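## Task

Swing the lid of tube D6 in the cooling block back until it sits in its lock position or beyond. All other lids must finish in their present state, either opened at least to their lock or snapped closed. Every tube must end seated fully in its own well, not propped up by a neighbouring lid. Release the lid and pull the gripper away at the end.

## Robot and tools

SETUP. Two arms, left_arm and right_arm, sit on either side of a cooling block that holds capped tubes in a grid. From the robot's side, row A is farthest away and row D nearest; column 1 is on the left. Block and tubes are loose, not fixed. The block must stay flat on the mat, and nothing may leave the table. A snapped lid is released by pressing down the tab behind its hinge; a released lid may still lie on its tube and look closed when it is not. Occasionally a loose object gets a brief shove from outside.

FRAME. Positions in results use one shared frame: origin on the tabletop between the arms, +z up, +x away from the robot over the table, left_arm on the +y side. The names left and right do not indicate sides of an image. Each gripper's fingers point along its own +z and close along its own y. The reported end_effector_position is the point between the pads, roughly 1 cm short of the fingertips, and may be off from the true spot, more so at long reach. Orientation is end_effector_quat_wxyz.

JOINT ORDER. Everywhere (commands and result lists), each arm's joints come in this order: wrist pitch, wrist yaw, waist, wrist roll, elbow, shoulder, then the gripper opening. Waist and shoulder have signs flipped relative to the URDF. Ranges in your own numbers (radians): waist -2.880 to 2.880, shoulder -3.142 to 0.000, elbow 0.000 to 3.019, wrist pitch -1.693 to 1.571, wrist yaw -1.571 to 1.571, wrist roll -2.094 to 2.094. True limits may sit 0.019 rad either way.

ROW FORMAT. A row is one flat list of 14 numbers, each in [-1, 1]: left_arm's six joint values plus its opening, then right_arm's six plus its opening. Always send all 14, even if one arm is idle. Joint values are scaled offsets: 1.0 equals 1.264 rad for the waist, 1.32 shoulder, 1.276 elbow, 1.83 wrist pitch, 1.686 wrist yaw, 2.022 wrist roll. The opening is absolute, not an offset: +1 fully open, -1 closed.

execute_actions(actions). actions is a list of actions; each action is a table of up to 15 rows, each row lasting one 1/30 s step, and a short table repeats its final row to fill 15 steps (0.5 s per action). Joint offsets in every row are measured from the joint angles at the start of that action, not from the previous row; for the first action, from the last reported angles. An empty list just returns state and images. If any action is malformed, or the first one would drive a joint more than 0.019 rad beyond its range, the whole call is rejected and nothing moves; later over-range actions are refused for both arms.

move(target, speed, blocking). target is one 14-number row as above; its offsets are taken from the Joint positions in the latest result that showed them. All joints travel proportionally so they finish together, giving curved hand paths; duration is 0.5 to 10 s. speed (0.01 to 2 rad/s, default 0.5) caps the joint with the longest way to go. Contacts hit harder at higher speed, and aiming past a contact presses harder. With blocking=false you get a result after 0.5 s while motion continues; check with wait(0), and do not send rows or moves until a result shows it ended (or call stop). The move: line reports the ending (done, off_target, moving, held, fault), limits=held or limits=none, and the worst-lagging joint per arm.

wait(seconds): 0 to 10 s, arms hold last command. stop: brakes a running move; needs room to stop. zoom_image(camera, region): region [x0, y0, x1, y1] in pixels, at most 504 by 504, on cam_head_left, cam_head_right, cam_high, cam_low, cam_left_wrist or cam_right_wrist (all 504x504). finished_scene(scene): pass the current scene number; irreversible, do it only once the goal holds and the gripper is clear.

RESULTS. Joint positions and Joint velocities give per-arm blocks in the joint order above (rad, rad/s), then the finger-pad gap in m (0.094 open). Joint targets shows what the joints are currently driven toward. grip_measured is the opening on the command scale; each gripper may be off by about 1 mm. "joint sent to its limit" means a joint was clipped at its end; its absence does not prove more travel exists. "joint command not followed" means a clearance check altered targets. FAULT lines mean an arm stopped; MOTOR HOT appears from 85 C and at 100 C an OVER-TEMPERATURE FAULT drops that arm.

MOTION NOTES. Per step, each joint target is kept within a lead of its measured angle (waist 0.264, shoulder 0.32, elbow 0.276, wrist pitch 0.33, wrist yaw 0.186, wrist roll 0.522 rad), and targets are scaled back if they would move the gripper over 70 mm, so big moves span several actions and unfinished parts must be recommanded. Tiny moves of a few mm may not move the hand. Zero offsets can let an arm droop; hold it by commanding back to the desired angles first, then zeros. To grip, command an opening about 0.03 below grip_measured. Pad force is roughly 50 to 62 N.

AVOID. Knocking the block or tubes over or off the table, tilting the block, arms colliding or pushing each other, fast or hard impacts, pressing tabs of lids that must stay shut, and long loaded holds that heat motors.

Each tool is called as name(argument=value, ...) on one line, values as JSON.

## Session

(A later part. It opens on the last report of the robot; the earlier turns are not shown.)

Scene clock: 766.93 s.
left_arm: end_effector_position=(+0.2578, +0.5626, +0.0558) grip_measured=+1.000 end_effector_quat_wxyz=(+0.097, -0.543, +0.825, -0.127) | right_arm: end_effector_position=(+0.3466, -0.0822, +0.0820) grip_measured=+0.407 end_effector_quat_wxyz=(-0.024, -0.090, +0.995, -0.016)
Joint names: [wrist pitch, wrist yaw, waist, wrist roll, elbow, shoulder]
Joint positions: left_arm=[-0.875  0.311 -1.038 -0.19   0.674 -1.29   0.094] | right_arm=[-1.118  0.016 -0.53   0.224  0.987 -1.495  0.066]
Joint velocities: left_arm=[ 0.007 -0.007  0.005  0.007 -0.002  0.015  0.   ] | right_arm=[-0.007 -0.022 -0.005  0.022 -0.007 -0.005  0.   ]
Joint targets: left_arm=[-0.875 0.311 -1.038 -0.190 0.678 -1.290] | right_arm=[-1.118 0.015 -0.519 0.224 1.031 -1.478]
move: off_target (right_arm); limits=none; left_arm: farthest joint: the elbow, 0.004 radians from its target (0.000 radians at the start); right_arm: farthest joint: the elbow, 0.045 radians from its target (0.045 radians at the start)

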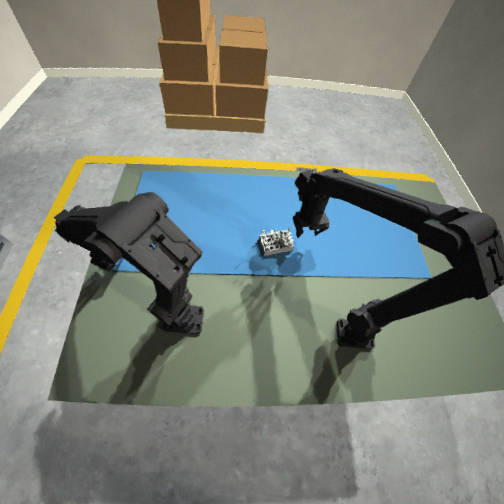

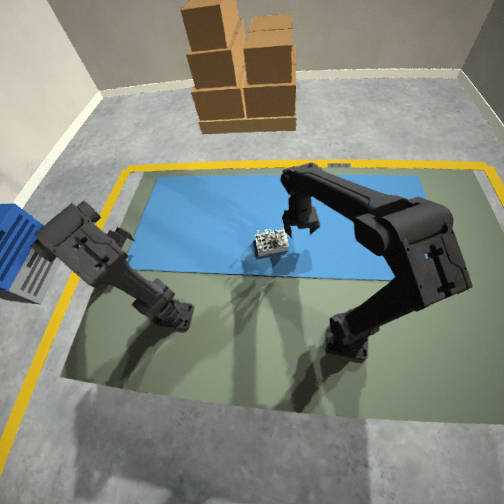

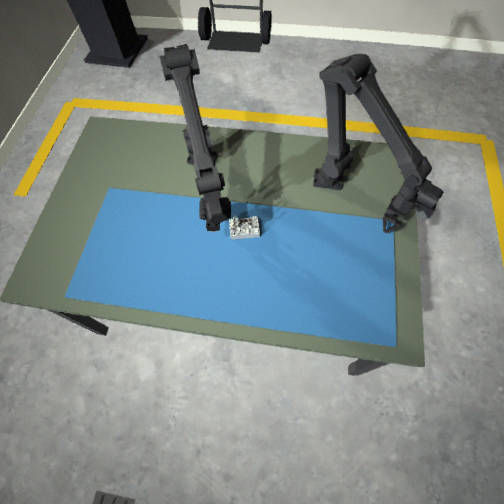

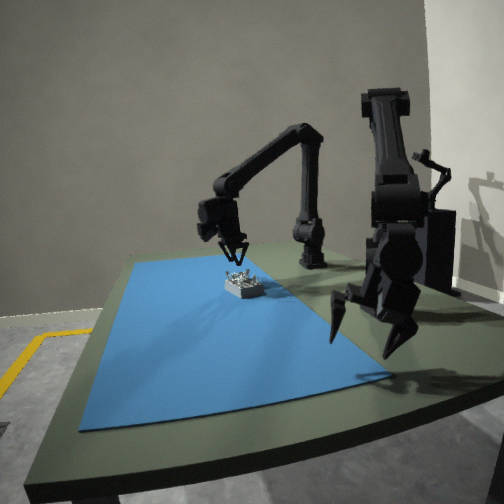

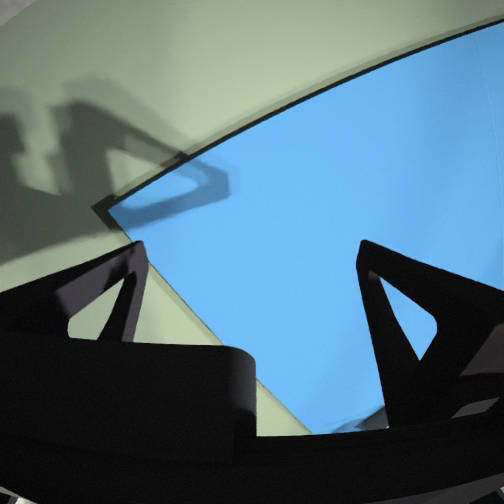

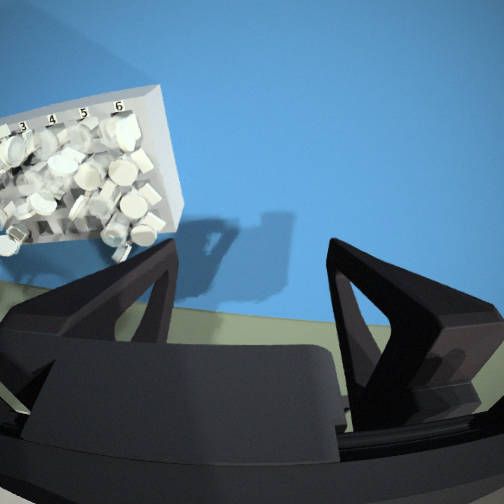

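move(target=[0,0,0,0,0,0,1, 0.04,0,-0.028,0,0.035,-0.05,0.46], speed=0.03)

zoom_image(camera="cam_right_wrist", region=[40,100,280,340])

Scene clock: 779.80 s.
left_arm: end_effector_position=(+0.2568, +0.5610, +0.0545) grip_measured=+1.000 end_effector_quat_wxyz=(+0.095, -0.543, +0.824, -0.128) | right_arm: end_effector_position=(+0.3529, -0.0699, +0.0623) grip_measured=+0.457 end_effector_quat_wxyz=(-0.022, -0.101, +0.994, -0.016)
Joint names: [wrist pitch, wrist yaw, waist, wrist roll, elbow, shoulder]
Joint positions: left_arm=[-0.875  0.311 -1.038 -0.19   0.67  -1.29   0.094] | right_arm=[-1.063  0.016 -0.553  0.224  0.987 -1.547  0.068]
Joint velocities: left_arm=[-0.012  0.022  0.015 -0.022 -0.007  0.005  0.   ] | right_arm=[ 0.002 -0.007  0.005  0.007  0.017 -0.005  0.   ]
Joint targets: left_arm=[-0.875 0.311 -1.038 -0.190 0.674 -1.290] | right_arm=[-1.045 0.016 -0.566 0.224 1.031 -1.561]
move: off_target (right_arm); limits=none; left_arm: farthest joint: the elbow, 0.004 radians from its target (0.000 radians at the start); right_arm: farthest joint: the elbow, 0.045 radians from its target (0.045 radians at the start)

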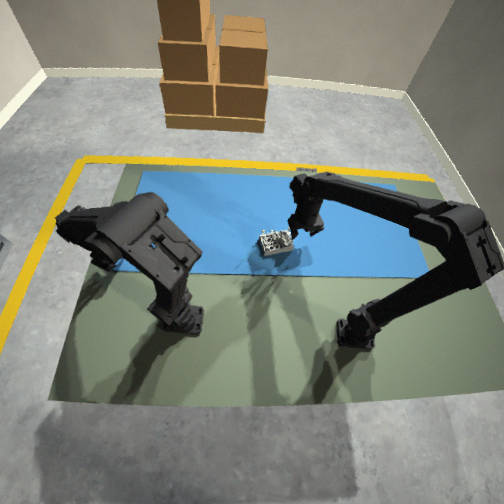

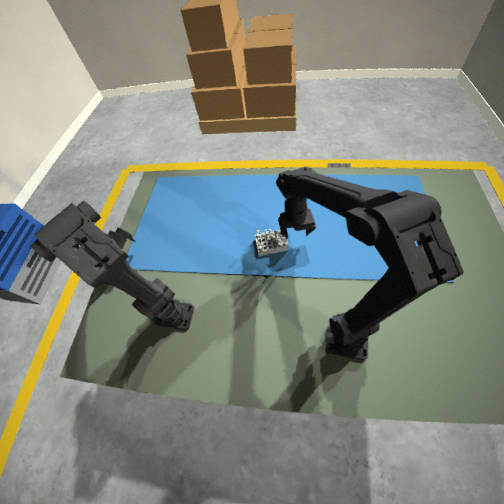

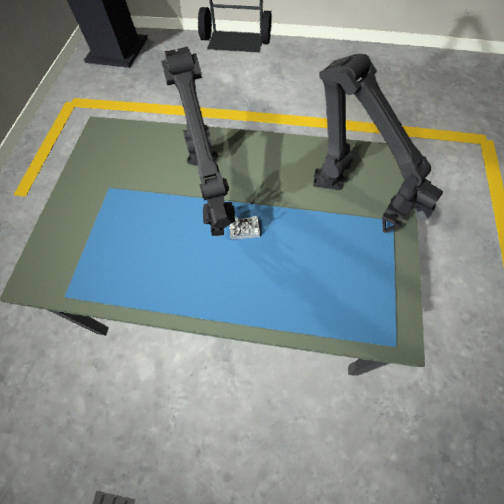

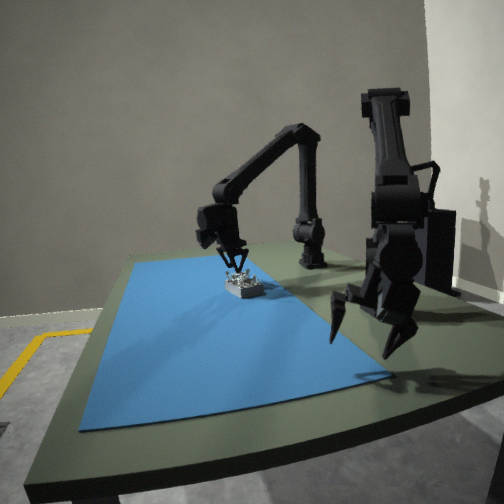

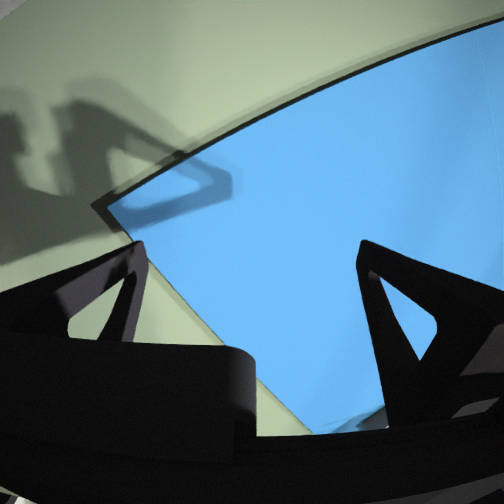

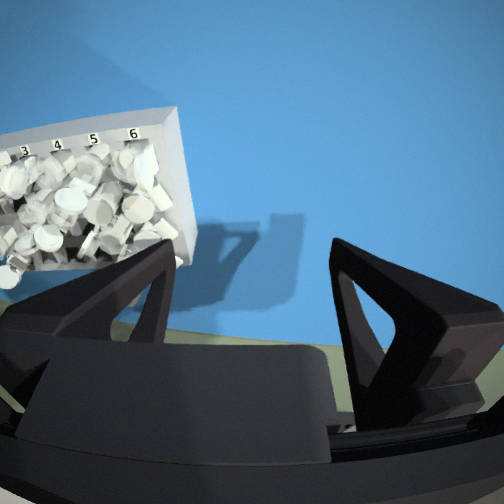

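Region (40, 100, 280, 340) of cam_right_wrist's 504x504 image, scaled by 2.100, with more detail than that image has.

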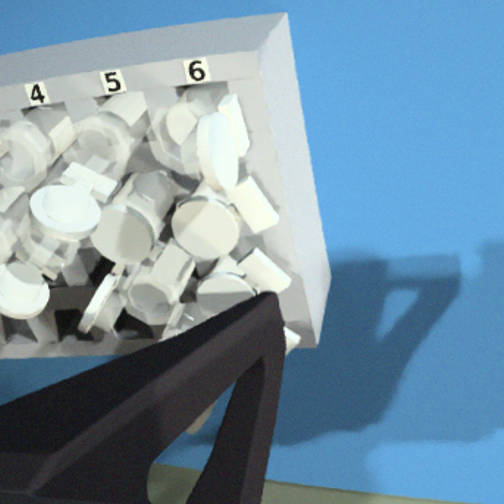

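move(target=[0,0,0,0,0,0,1, 0,0,0,0,0.035,0.03,0.46], speed=0.03)

move(target=[0,0,0,0,0,0,1, -0.035,0,0,0,0.035,0,0.30], speed=0.03)

zoom_image(camera="cam_right_wrist", region=[40,100,280,340])

Scene clock: 790.57 s.
left_arm: end_effector_position=(+0.2557, +0.5594, +0.0531) grip_measured=+1.000 end_effector_quat_wxyz=(+0.093, -0.543, +0.824, -0.129) | right_arm: end_effector_position=(+0.3541, -0.0693, +0.0704) grip_measured=+0.457 end_effector_quat_wxyz=(-0.012, -0.101, +0.995, -0.012)
Joint names: [wrist pitch, wrist yaw, waist, wrist roll, elbow, shoulder]
Joint positions: left_arm=[-0.875  0.311 -1.038 -0.19   0.666 -1.29   0.094] | right_arm=[-1.063  0.016 -0.553  0.224  0.987 -1.525  0.068]
Joint velocities: left_arm=[ 0.007  0.066  0.005  0.051 -0.002  0.024  0.   ] | right_arm=[ 0.012 -0.051  0.005 -0.051 -0.002  0.005 -0.001]
Joint targets: left_arm=[-0.875 0.311 -1.038 -0.190 0.670 -1.290] | right_arm=[-1.063 0.016 -0.552 0.224 1.031 -1.507]
move: off_target (right_arm); limits=none; left_arm: farthest joint: the elbow, 0.004 radians from its target (0.000 radians at the start); right_arm: farthest joint: the elbow, 0.045 radians from its target (0.045 radians at the start)

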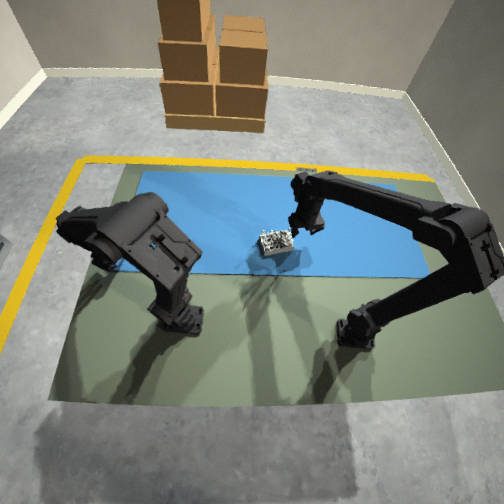

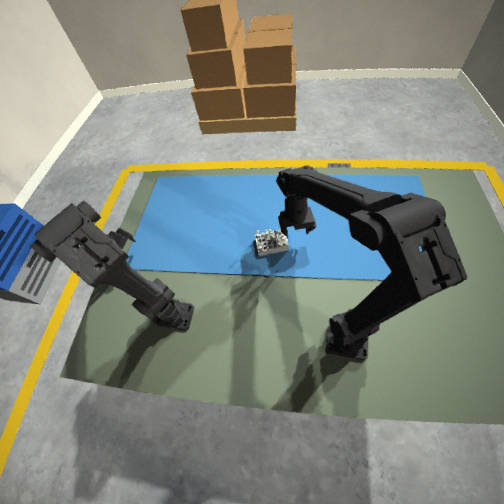

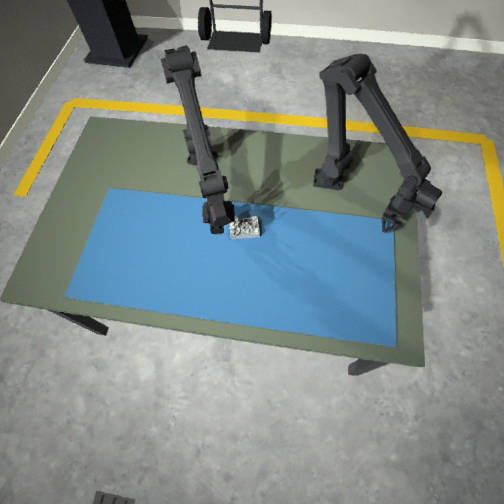

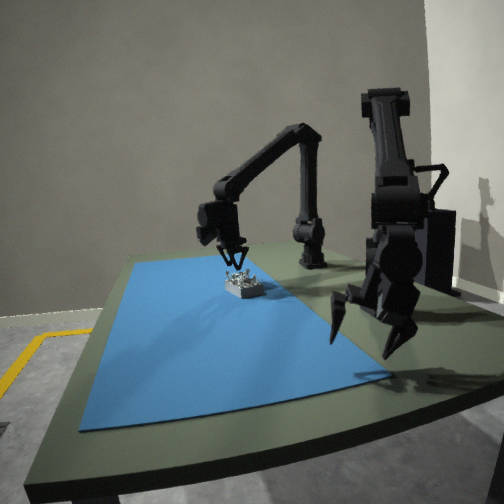

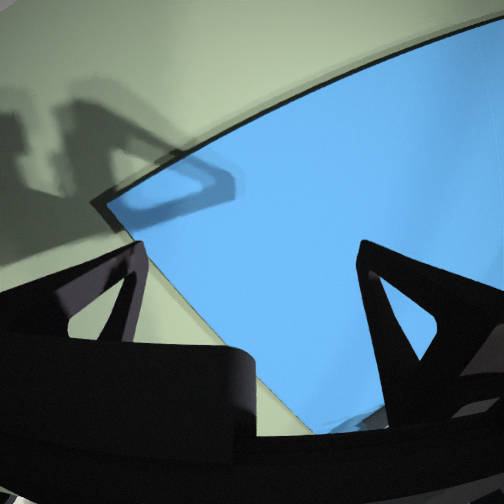

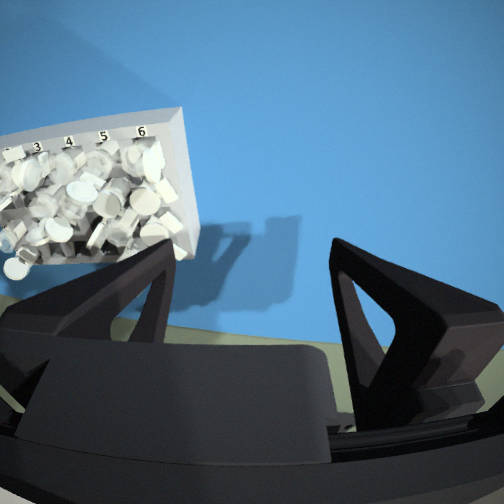

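Scene clock: 792.97 s.
left_arm: end_effector_position=(+0.2546, +0.5578, +0.0517) grip_measured=+1.000 end_effector_quat_wxyz=(+0.091, -0.544, +0.824, -0.130) | right_arm: end_effector_position=(+0.3433, -0.0742, +0.0710) grip_measured=+0.303 end_effector_quat_wxyz=(-0.035, -0.101, +0.994, -0.020)
Joint names: [wrist pitch, wrist yaw, waist, wrist roll, elbow, shoulder]
Joint positions: left_arm=[-0.875  0.311 -1.038 -0.19   0.662 -1.29   0.094] | right_arm=[-1.111  0.016 -0.553  0.224  0.987 -1.525  0.061]
Joint velocities: left_arm=[-0.002 -0.022  0.005  0.066  0.002  0.005  0.   ] | right_arm=[-0.022  0.051  0.005  0.007 -0.012  0.015 -0.001]
Joint targets: left_arm=[-0.875 0.311 -1.038 -0.190 0.666 -1.290] | right_arm=[-1.126 0.016 -0.553 0.224 1.031 -1.525]
move: off_target (right_arm); limits=none; left_arm: farthest joint: the elbow, 0.004 radians from its target (0.000 radians at the start); right_arm: farthest joint: the elbow, 0.045 radians from its target (0.045 radians at the start)

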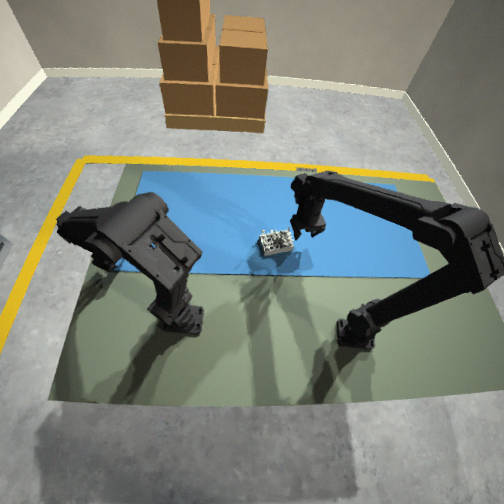

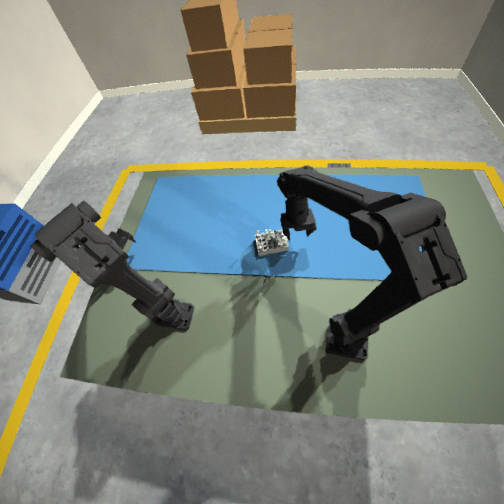

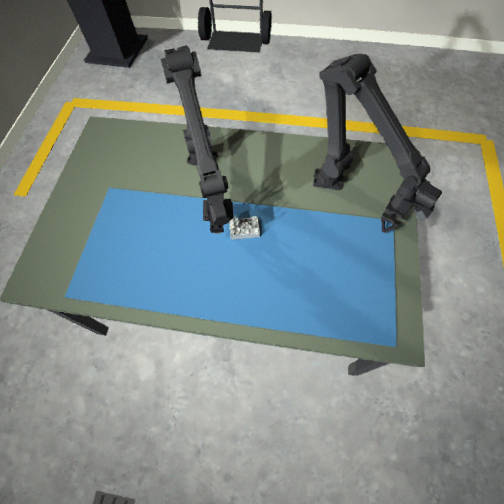

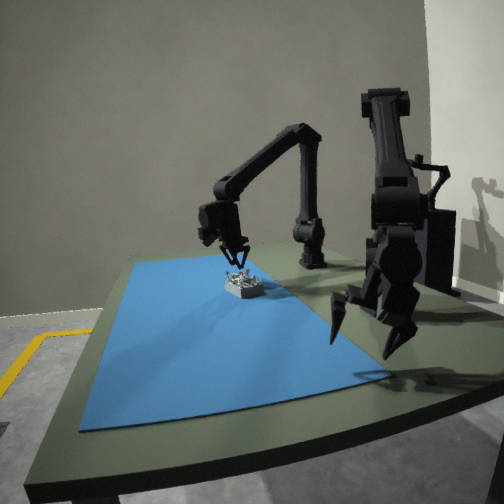

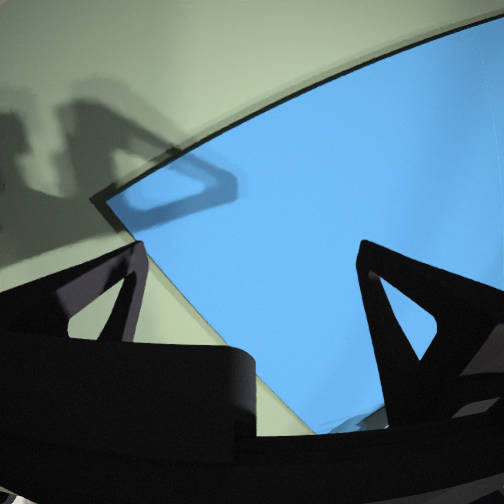

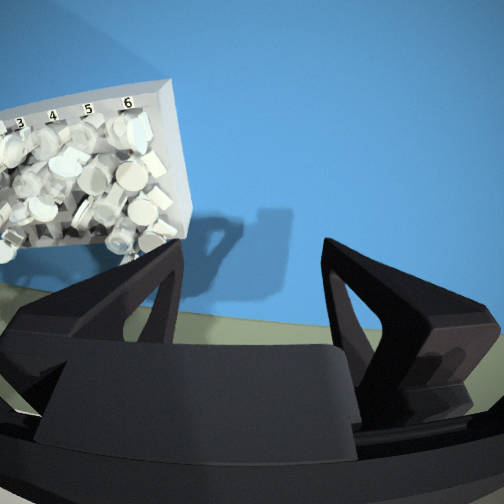

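Region (40, 100, 280, 340) of cam_right_wrist's 504x504 image, scaled by 2.100, with more detail than that image has.

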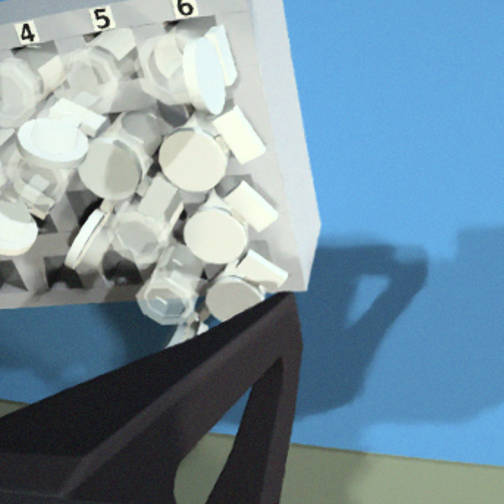

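move(target=[0,0,0,0,0,0,1, 0.03,0,0,0,0.035,0,0.30], speed=0.02)

move(target=[0,0,0,0,0,0,1, 0,0,0,0,0.035,-0.035,0.30], speed=0.02)

zoom_image(camera="cam_right_wrist", region=[40,100,280,340])

Scene clock: 807.70 s.
left_arm: end_effector_position=(+0.2537, +0.5563, +0.0505) grip_measured=+1.000 end_effector_quat_wxyz=(+0.089, -0.544, +0.824, -0.130) | right_arm: end_effector_position=(+0.3517, -0.0704, +0.0705) grip_measured=+0.303 end_effector_quat_wxyz=(-0.017, -0.101, +0.995, -0.014)
Joint names: [wrist pitch, wrist yaw, waist, wrist roll, elbow, shoulder]
Joint positions: left_arm=[-0.875  0.311 -1.038 -0.19   0.658 -1.29   0.094] | right_arm=[-1.073  0.016 -0.553  0.224  0.987 -1.525  0.061]
Joint velocities: left_arm=[ 0.012 -0.037  0.005 -0.066 -0.017  0.015  0.   ] | right_arm=[ 0.012 -0.095  0.005  0.051 -0.002  0.005  0.   ]
Joint targets: left_arm=[-0.875 0.311 -1.038 -0.190 0.662 -1.290] | right_arm=[-1.056 0.016 -0.553 0.224 1.031 -1.525]
move: off_target (right_arm); limits=none; left_arm: farthest joint: the elbow, 0.004 radians from its target (0.000 radians at the start); right_arm: farthest joint: the elbow, 0.045 radians from its target (0.045 radians at the start)

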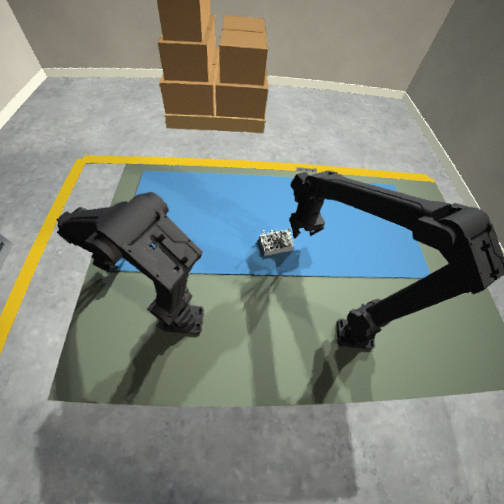

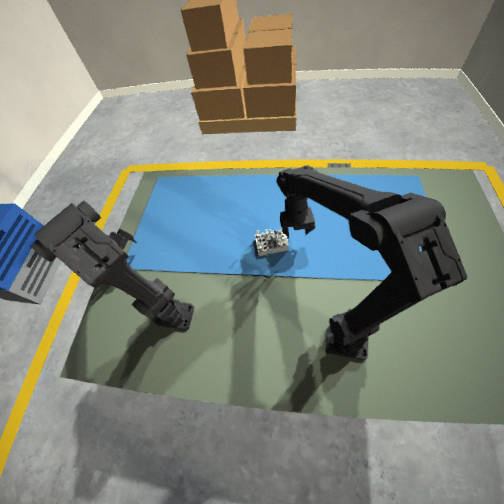

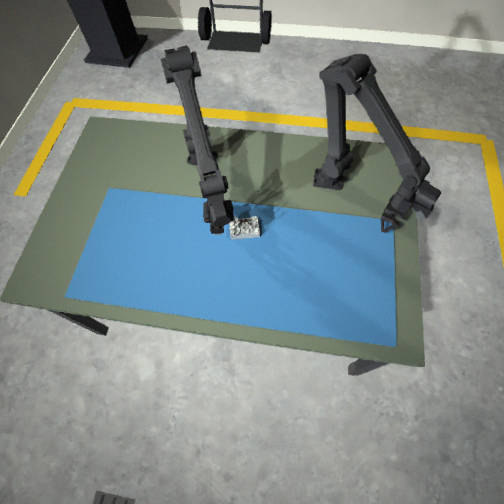

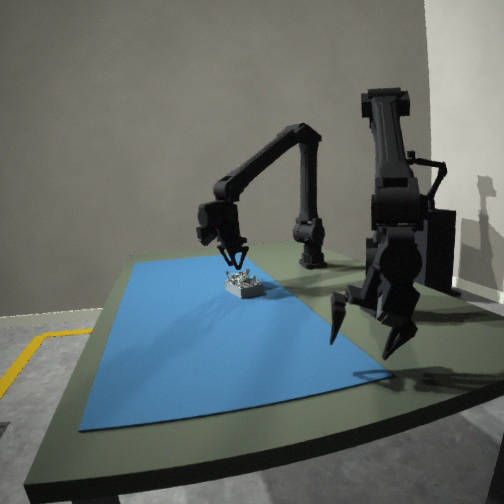

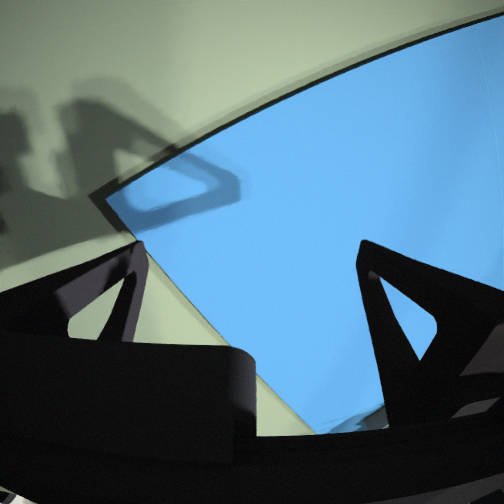

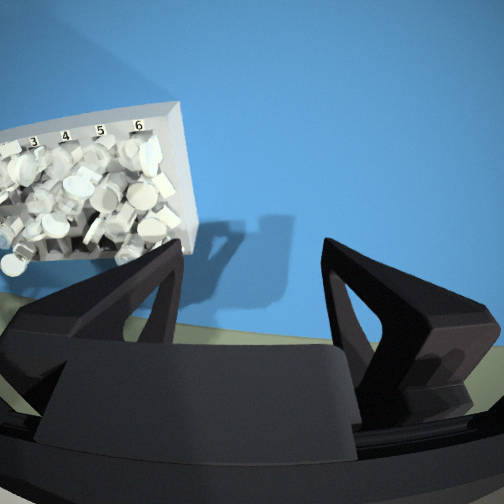

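Scene clock: 810.23 s.
left_arm: end_effector_position=(+0.2526, +0.5547, +0.0491) grip_measured=+1.000 end_effector_quat_wxyz=(+0.087, -0.544, +0.824, -0.131) | right_arm: end_effector_position=(+0.3502, -0.0711, +0.0611) grip_measured=+0.303 end_effector_quat_wxyz=(-0.029, -0.101, +0.994, -0.018)
Joint names: [wrist pitch, wrist yaw, waist, wrist roll, elbow, shoulder]
Joint positions: left_arm=[-0.875  0.311 -1.038 -0.19   0.654 -1.29   0.094] | right_arm=[-1.073  0.016 -0.553  0.224  0.987 -1.55   0.061]
Joint velocities: left_arm=[-0.007 -0.081  0.005  0.022  0.007 -0.005  0.   ] | right_arm=[-0.017  0.022  0.005 -0.007  0.017  0.015  0.   ]
Joint targets: left_arm=[-0.875 0.311 -1.038 -0.190 0.658 -1.290] | right_arm=[-1.073 0.016 -0.553 0.224 1.031 -1.571]
move: off_target (right_arm); limits=none; left_arm: farthest joint: the elbow, 0.004 radians from its target (0.000 radians at the start); right_arm: farthest joint: the elbow, 0.045 radians from its target (0.045 radians at the start)

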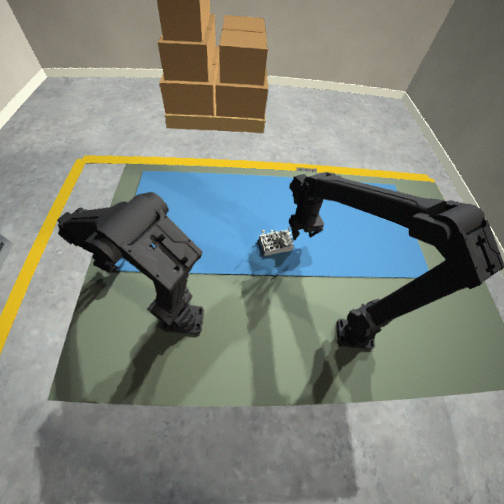

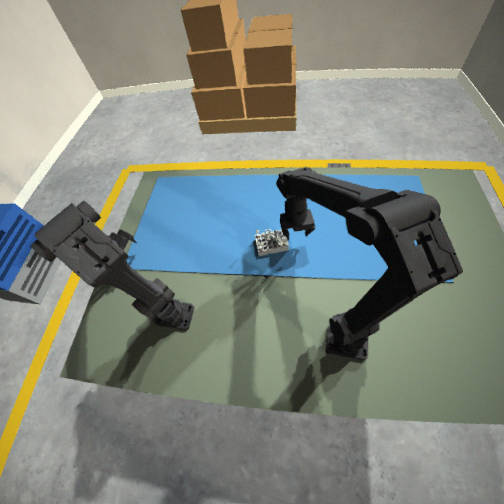

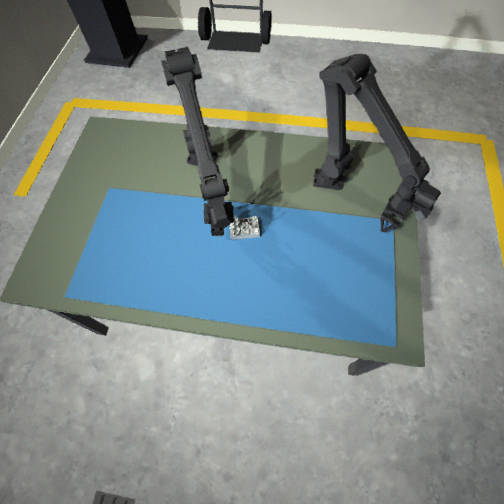

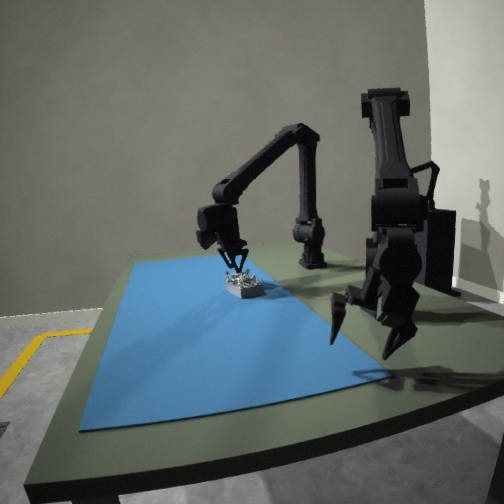

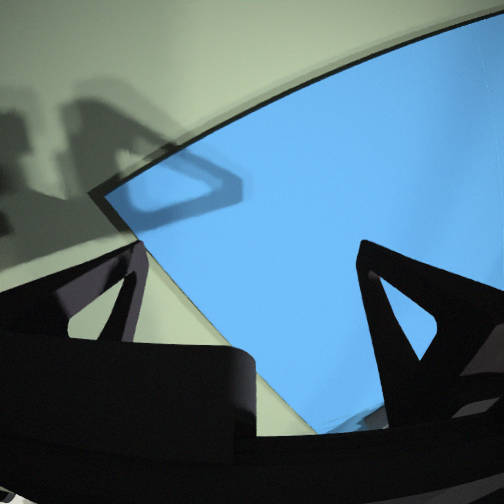

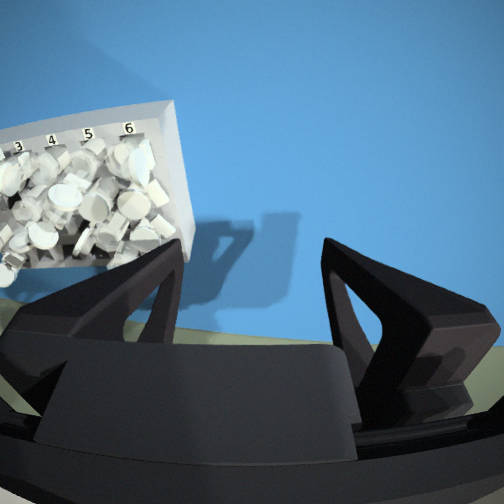

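Region (40, 100, 280, 340) of cam_right_wrist's 504x504 image, scaled by 2.100, with more detail than that image has.

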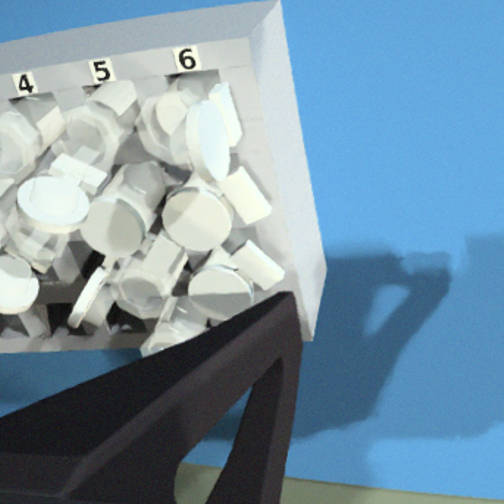

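move(target=[0,0,0,0,0,0,1, 0,0,0,0,0.02,-0.04,0.30], speed=0.012)

zoom_image(camera="cam_right_wrist", region=[40,100,280,340])

zoom_image(camera="cam_head_right", region=[245,215,315,270])

Scene clock: 826.67 s.
left_arm: end_effector_position=(+0.2516, +0.5532, +0.0479) grip_measured=+1.000 end_effector_quat_wxyz=(+0.086, -0.545, +0.824, -0.132) | right_arm: end_effector_position=(+0.3513, -0.0706, +0.0593) grip_measured=+0.302 end_effector_quat_wxyz=(-0.031, -0.101, +0.994, -0.019)
Joint names: [wrist pitch, wrist yaw, waist, wrist roll, elbow, shoulder]
Joint positions: left_arm=[-0.875  0.311 -1.038 -0.19   0.65  -1.29   0.094] | right_arm=[-1.073  0.016 -0.553  0.224  0.99  -1.558  0.061]
Joint velocities: left_arm=[-0.012  0.022  0.005  0.007 -0.017  0.005  0.   ] | right_arm=[-0.007  0.037  0.005 -0.037  0.002  0.005 -0.   ]
Joint targets: left_arm=[-0.875 0.311 -1.038 -0.190 0.654 -1.290] | right_arm=[-1.073 0.016 -0.553 0.224 1.012 -1.603]
move: off_target (right_arm); limits=none; left_arm: farthest joint: the elbow, 0.004 radians from its target (0.000 radians at the start); right_arm: farthest joint: the shoulder, 0.044 radians from its target (0.052 radians at the start)

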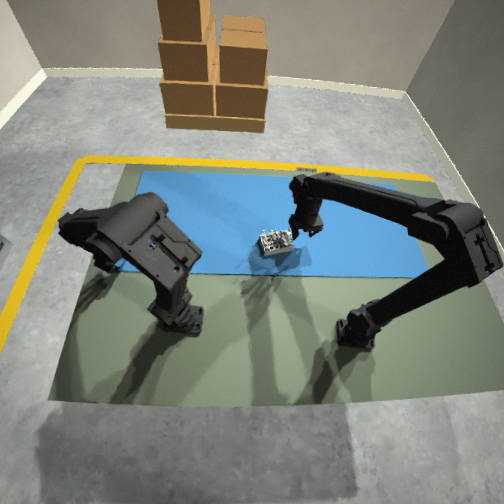

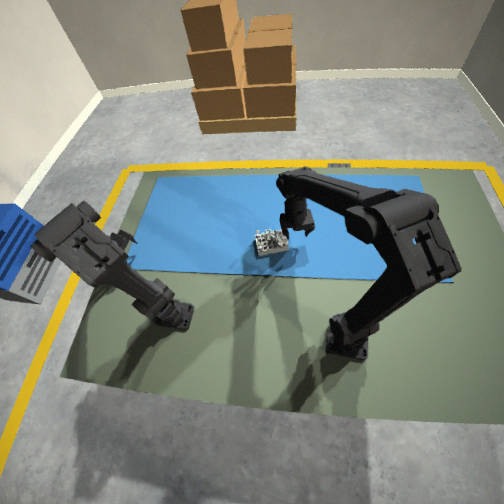

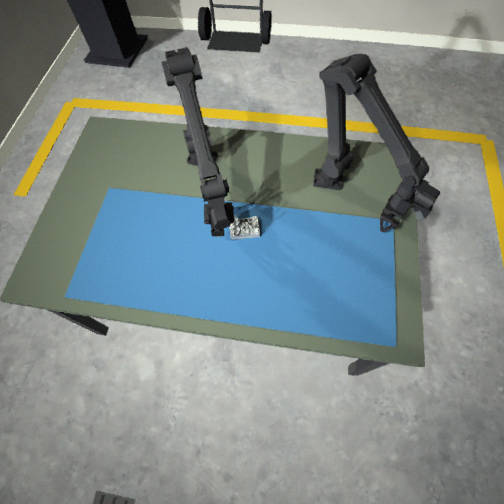

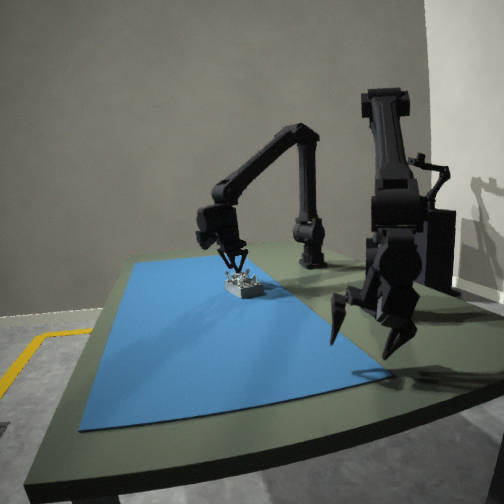

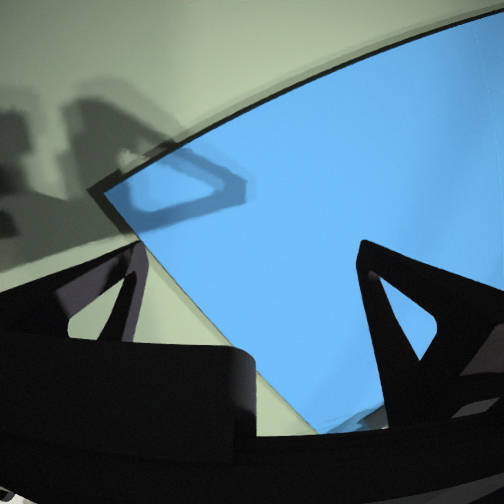

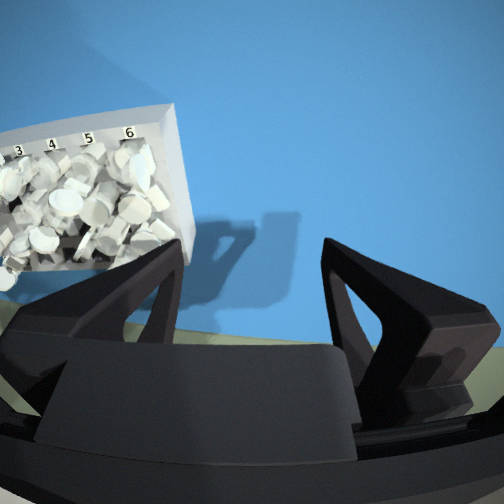

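Region (40, 100, 280, 340) of cam_right_wrist's 504x504 image, scaled by 2.100, with more detail than that image has.

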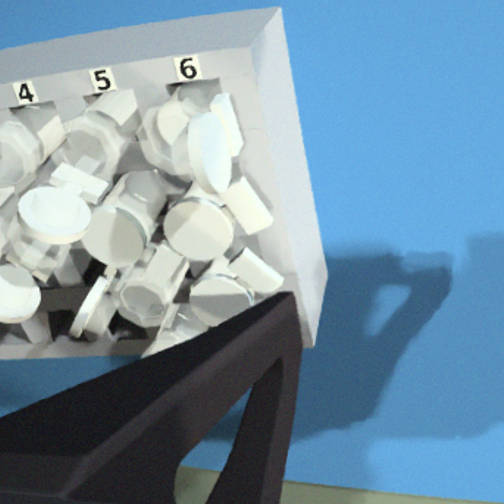

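Region (245, 215, 315, 270) of cam_head_right's 504x504 image, scaled by 7.200, with more detail than that image has; it fills the top 396 rows of this view, and the rest is white.

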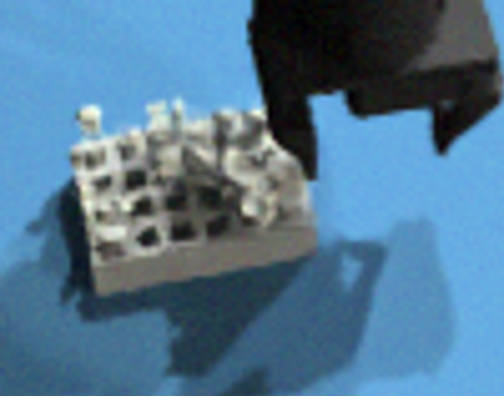

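move(target=[0,0,0,0,0,0,1, 0,0,0,0,-0.01,-0.06,0.30], speed=0.012)

zoom_image(camera="cam_head_right", region=[245,215,315,270])

Scene clock: 846.30 s.
left_arm: end_effector_position=(+0.2516, +0.5532, +0.0479) grip_measured=+1.000 end_effector_quat_wxyz=(+0.086, -0.545, +0.824, -0.132) | right_arm: end_effector_position=(+0.3434, -0.0792, +0.0312) grip_measured=+0.302 end_effector_quat_wxyz=(-0.067, -0.098, +0.992, -0.036)
Joint names: [wrist pitch, wrist yaw, waist, wrist roll, elbow, shoulder]
Joint positions: left_arm=[-0.875  0.311 -1.038 -0.19   0.65  -1.29   0.094] | right_arm=[-1.073  0.025 -0.545  0.224  0.98  -1.628  0.061]
Joint velocities: left_arm=[-0.007 -0.066  0.005 -0.022  0.002 -0.005  0.   ] | right_arm=[ 0.007 -0.022  0.005 -0.037 -0.002 -0.005 -0.   ]
Joint targets: left_arm=[-0.875 0.311 -1.038 -0.190 0.650 -1.290] | right_arm=[-1.073 0.016 -0.553 0.224 0.978 -1.638]
move: done; limits=none; left_arm: farthest joint: the waist, 0.000 radians from its target (0.000 radians at the start); right_arm: farthest joint: the shoulder, 0.009 radians from its target (0.079 radians at the start)

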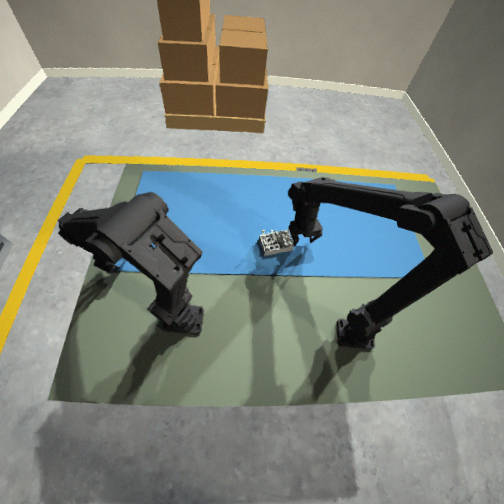

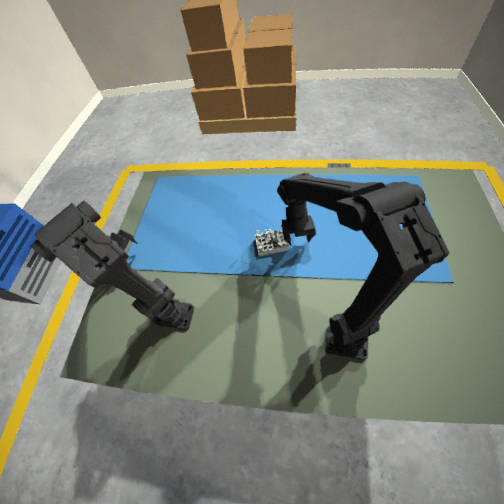

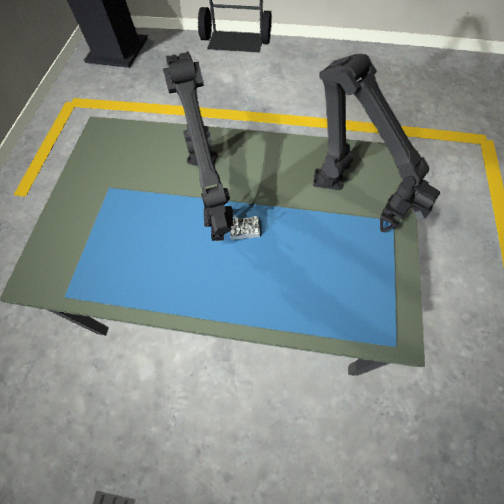

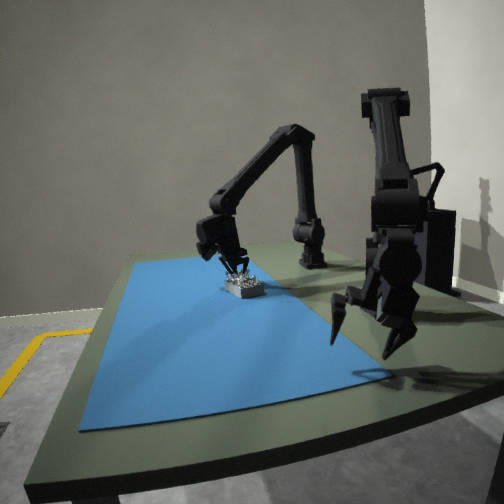

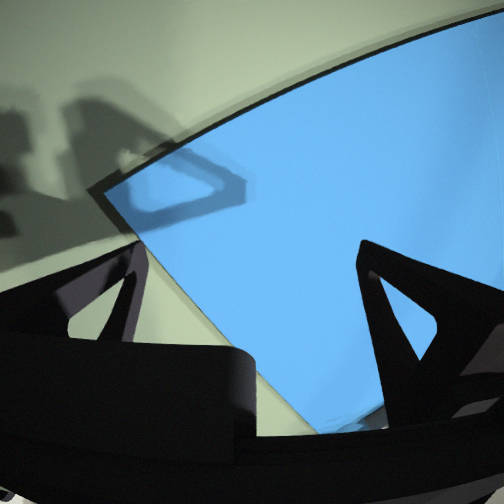

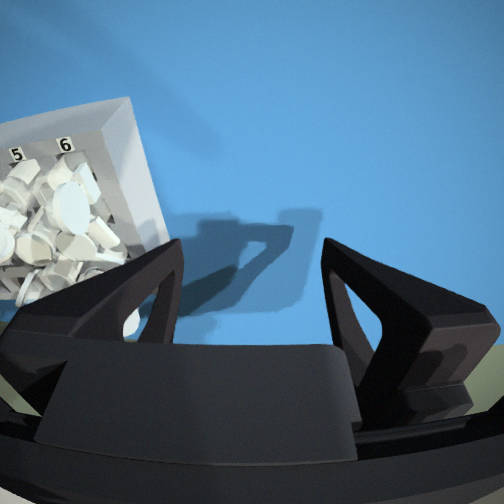

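Region (245, 215, 315, 270) of cam_head_right's 504x504 image, scaled by 7.200, with more detail than that image has; it fills the top 396 rows of this view, and the rest is white.

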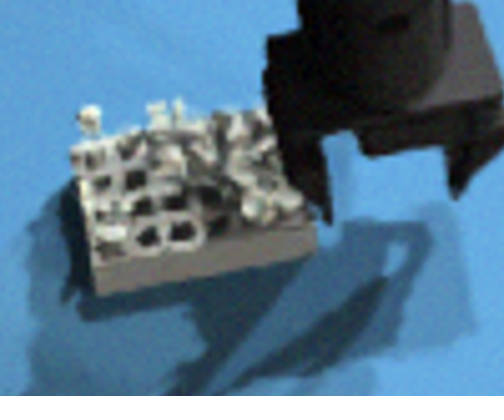

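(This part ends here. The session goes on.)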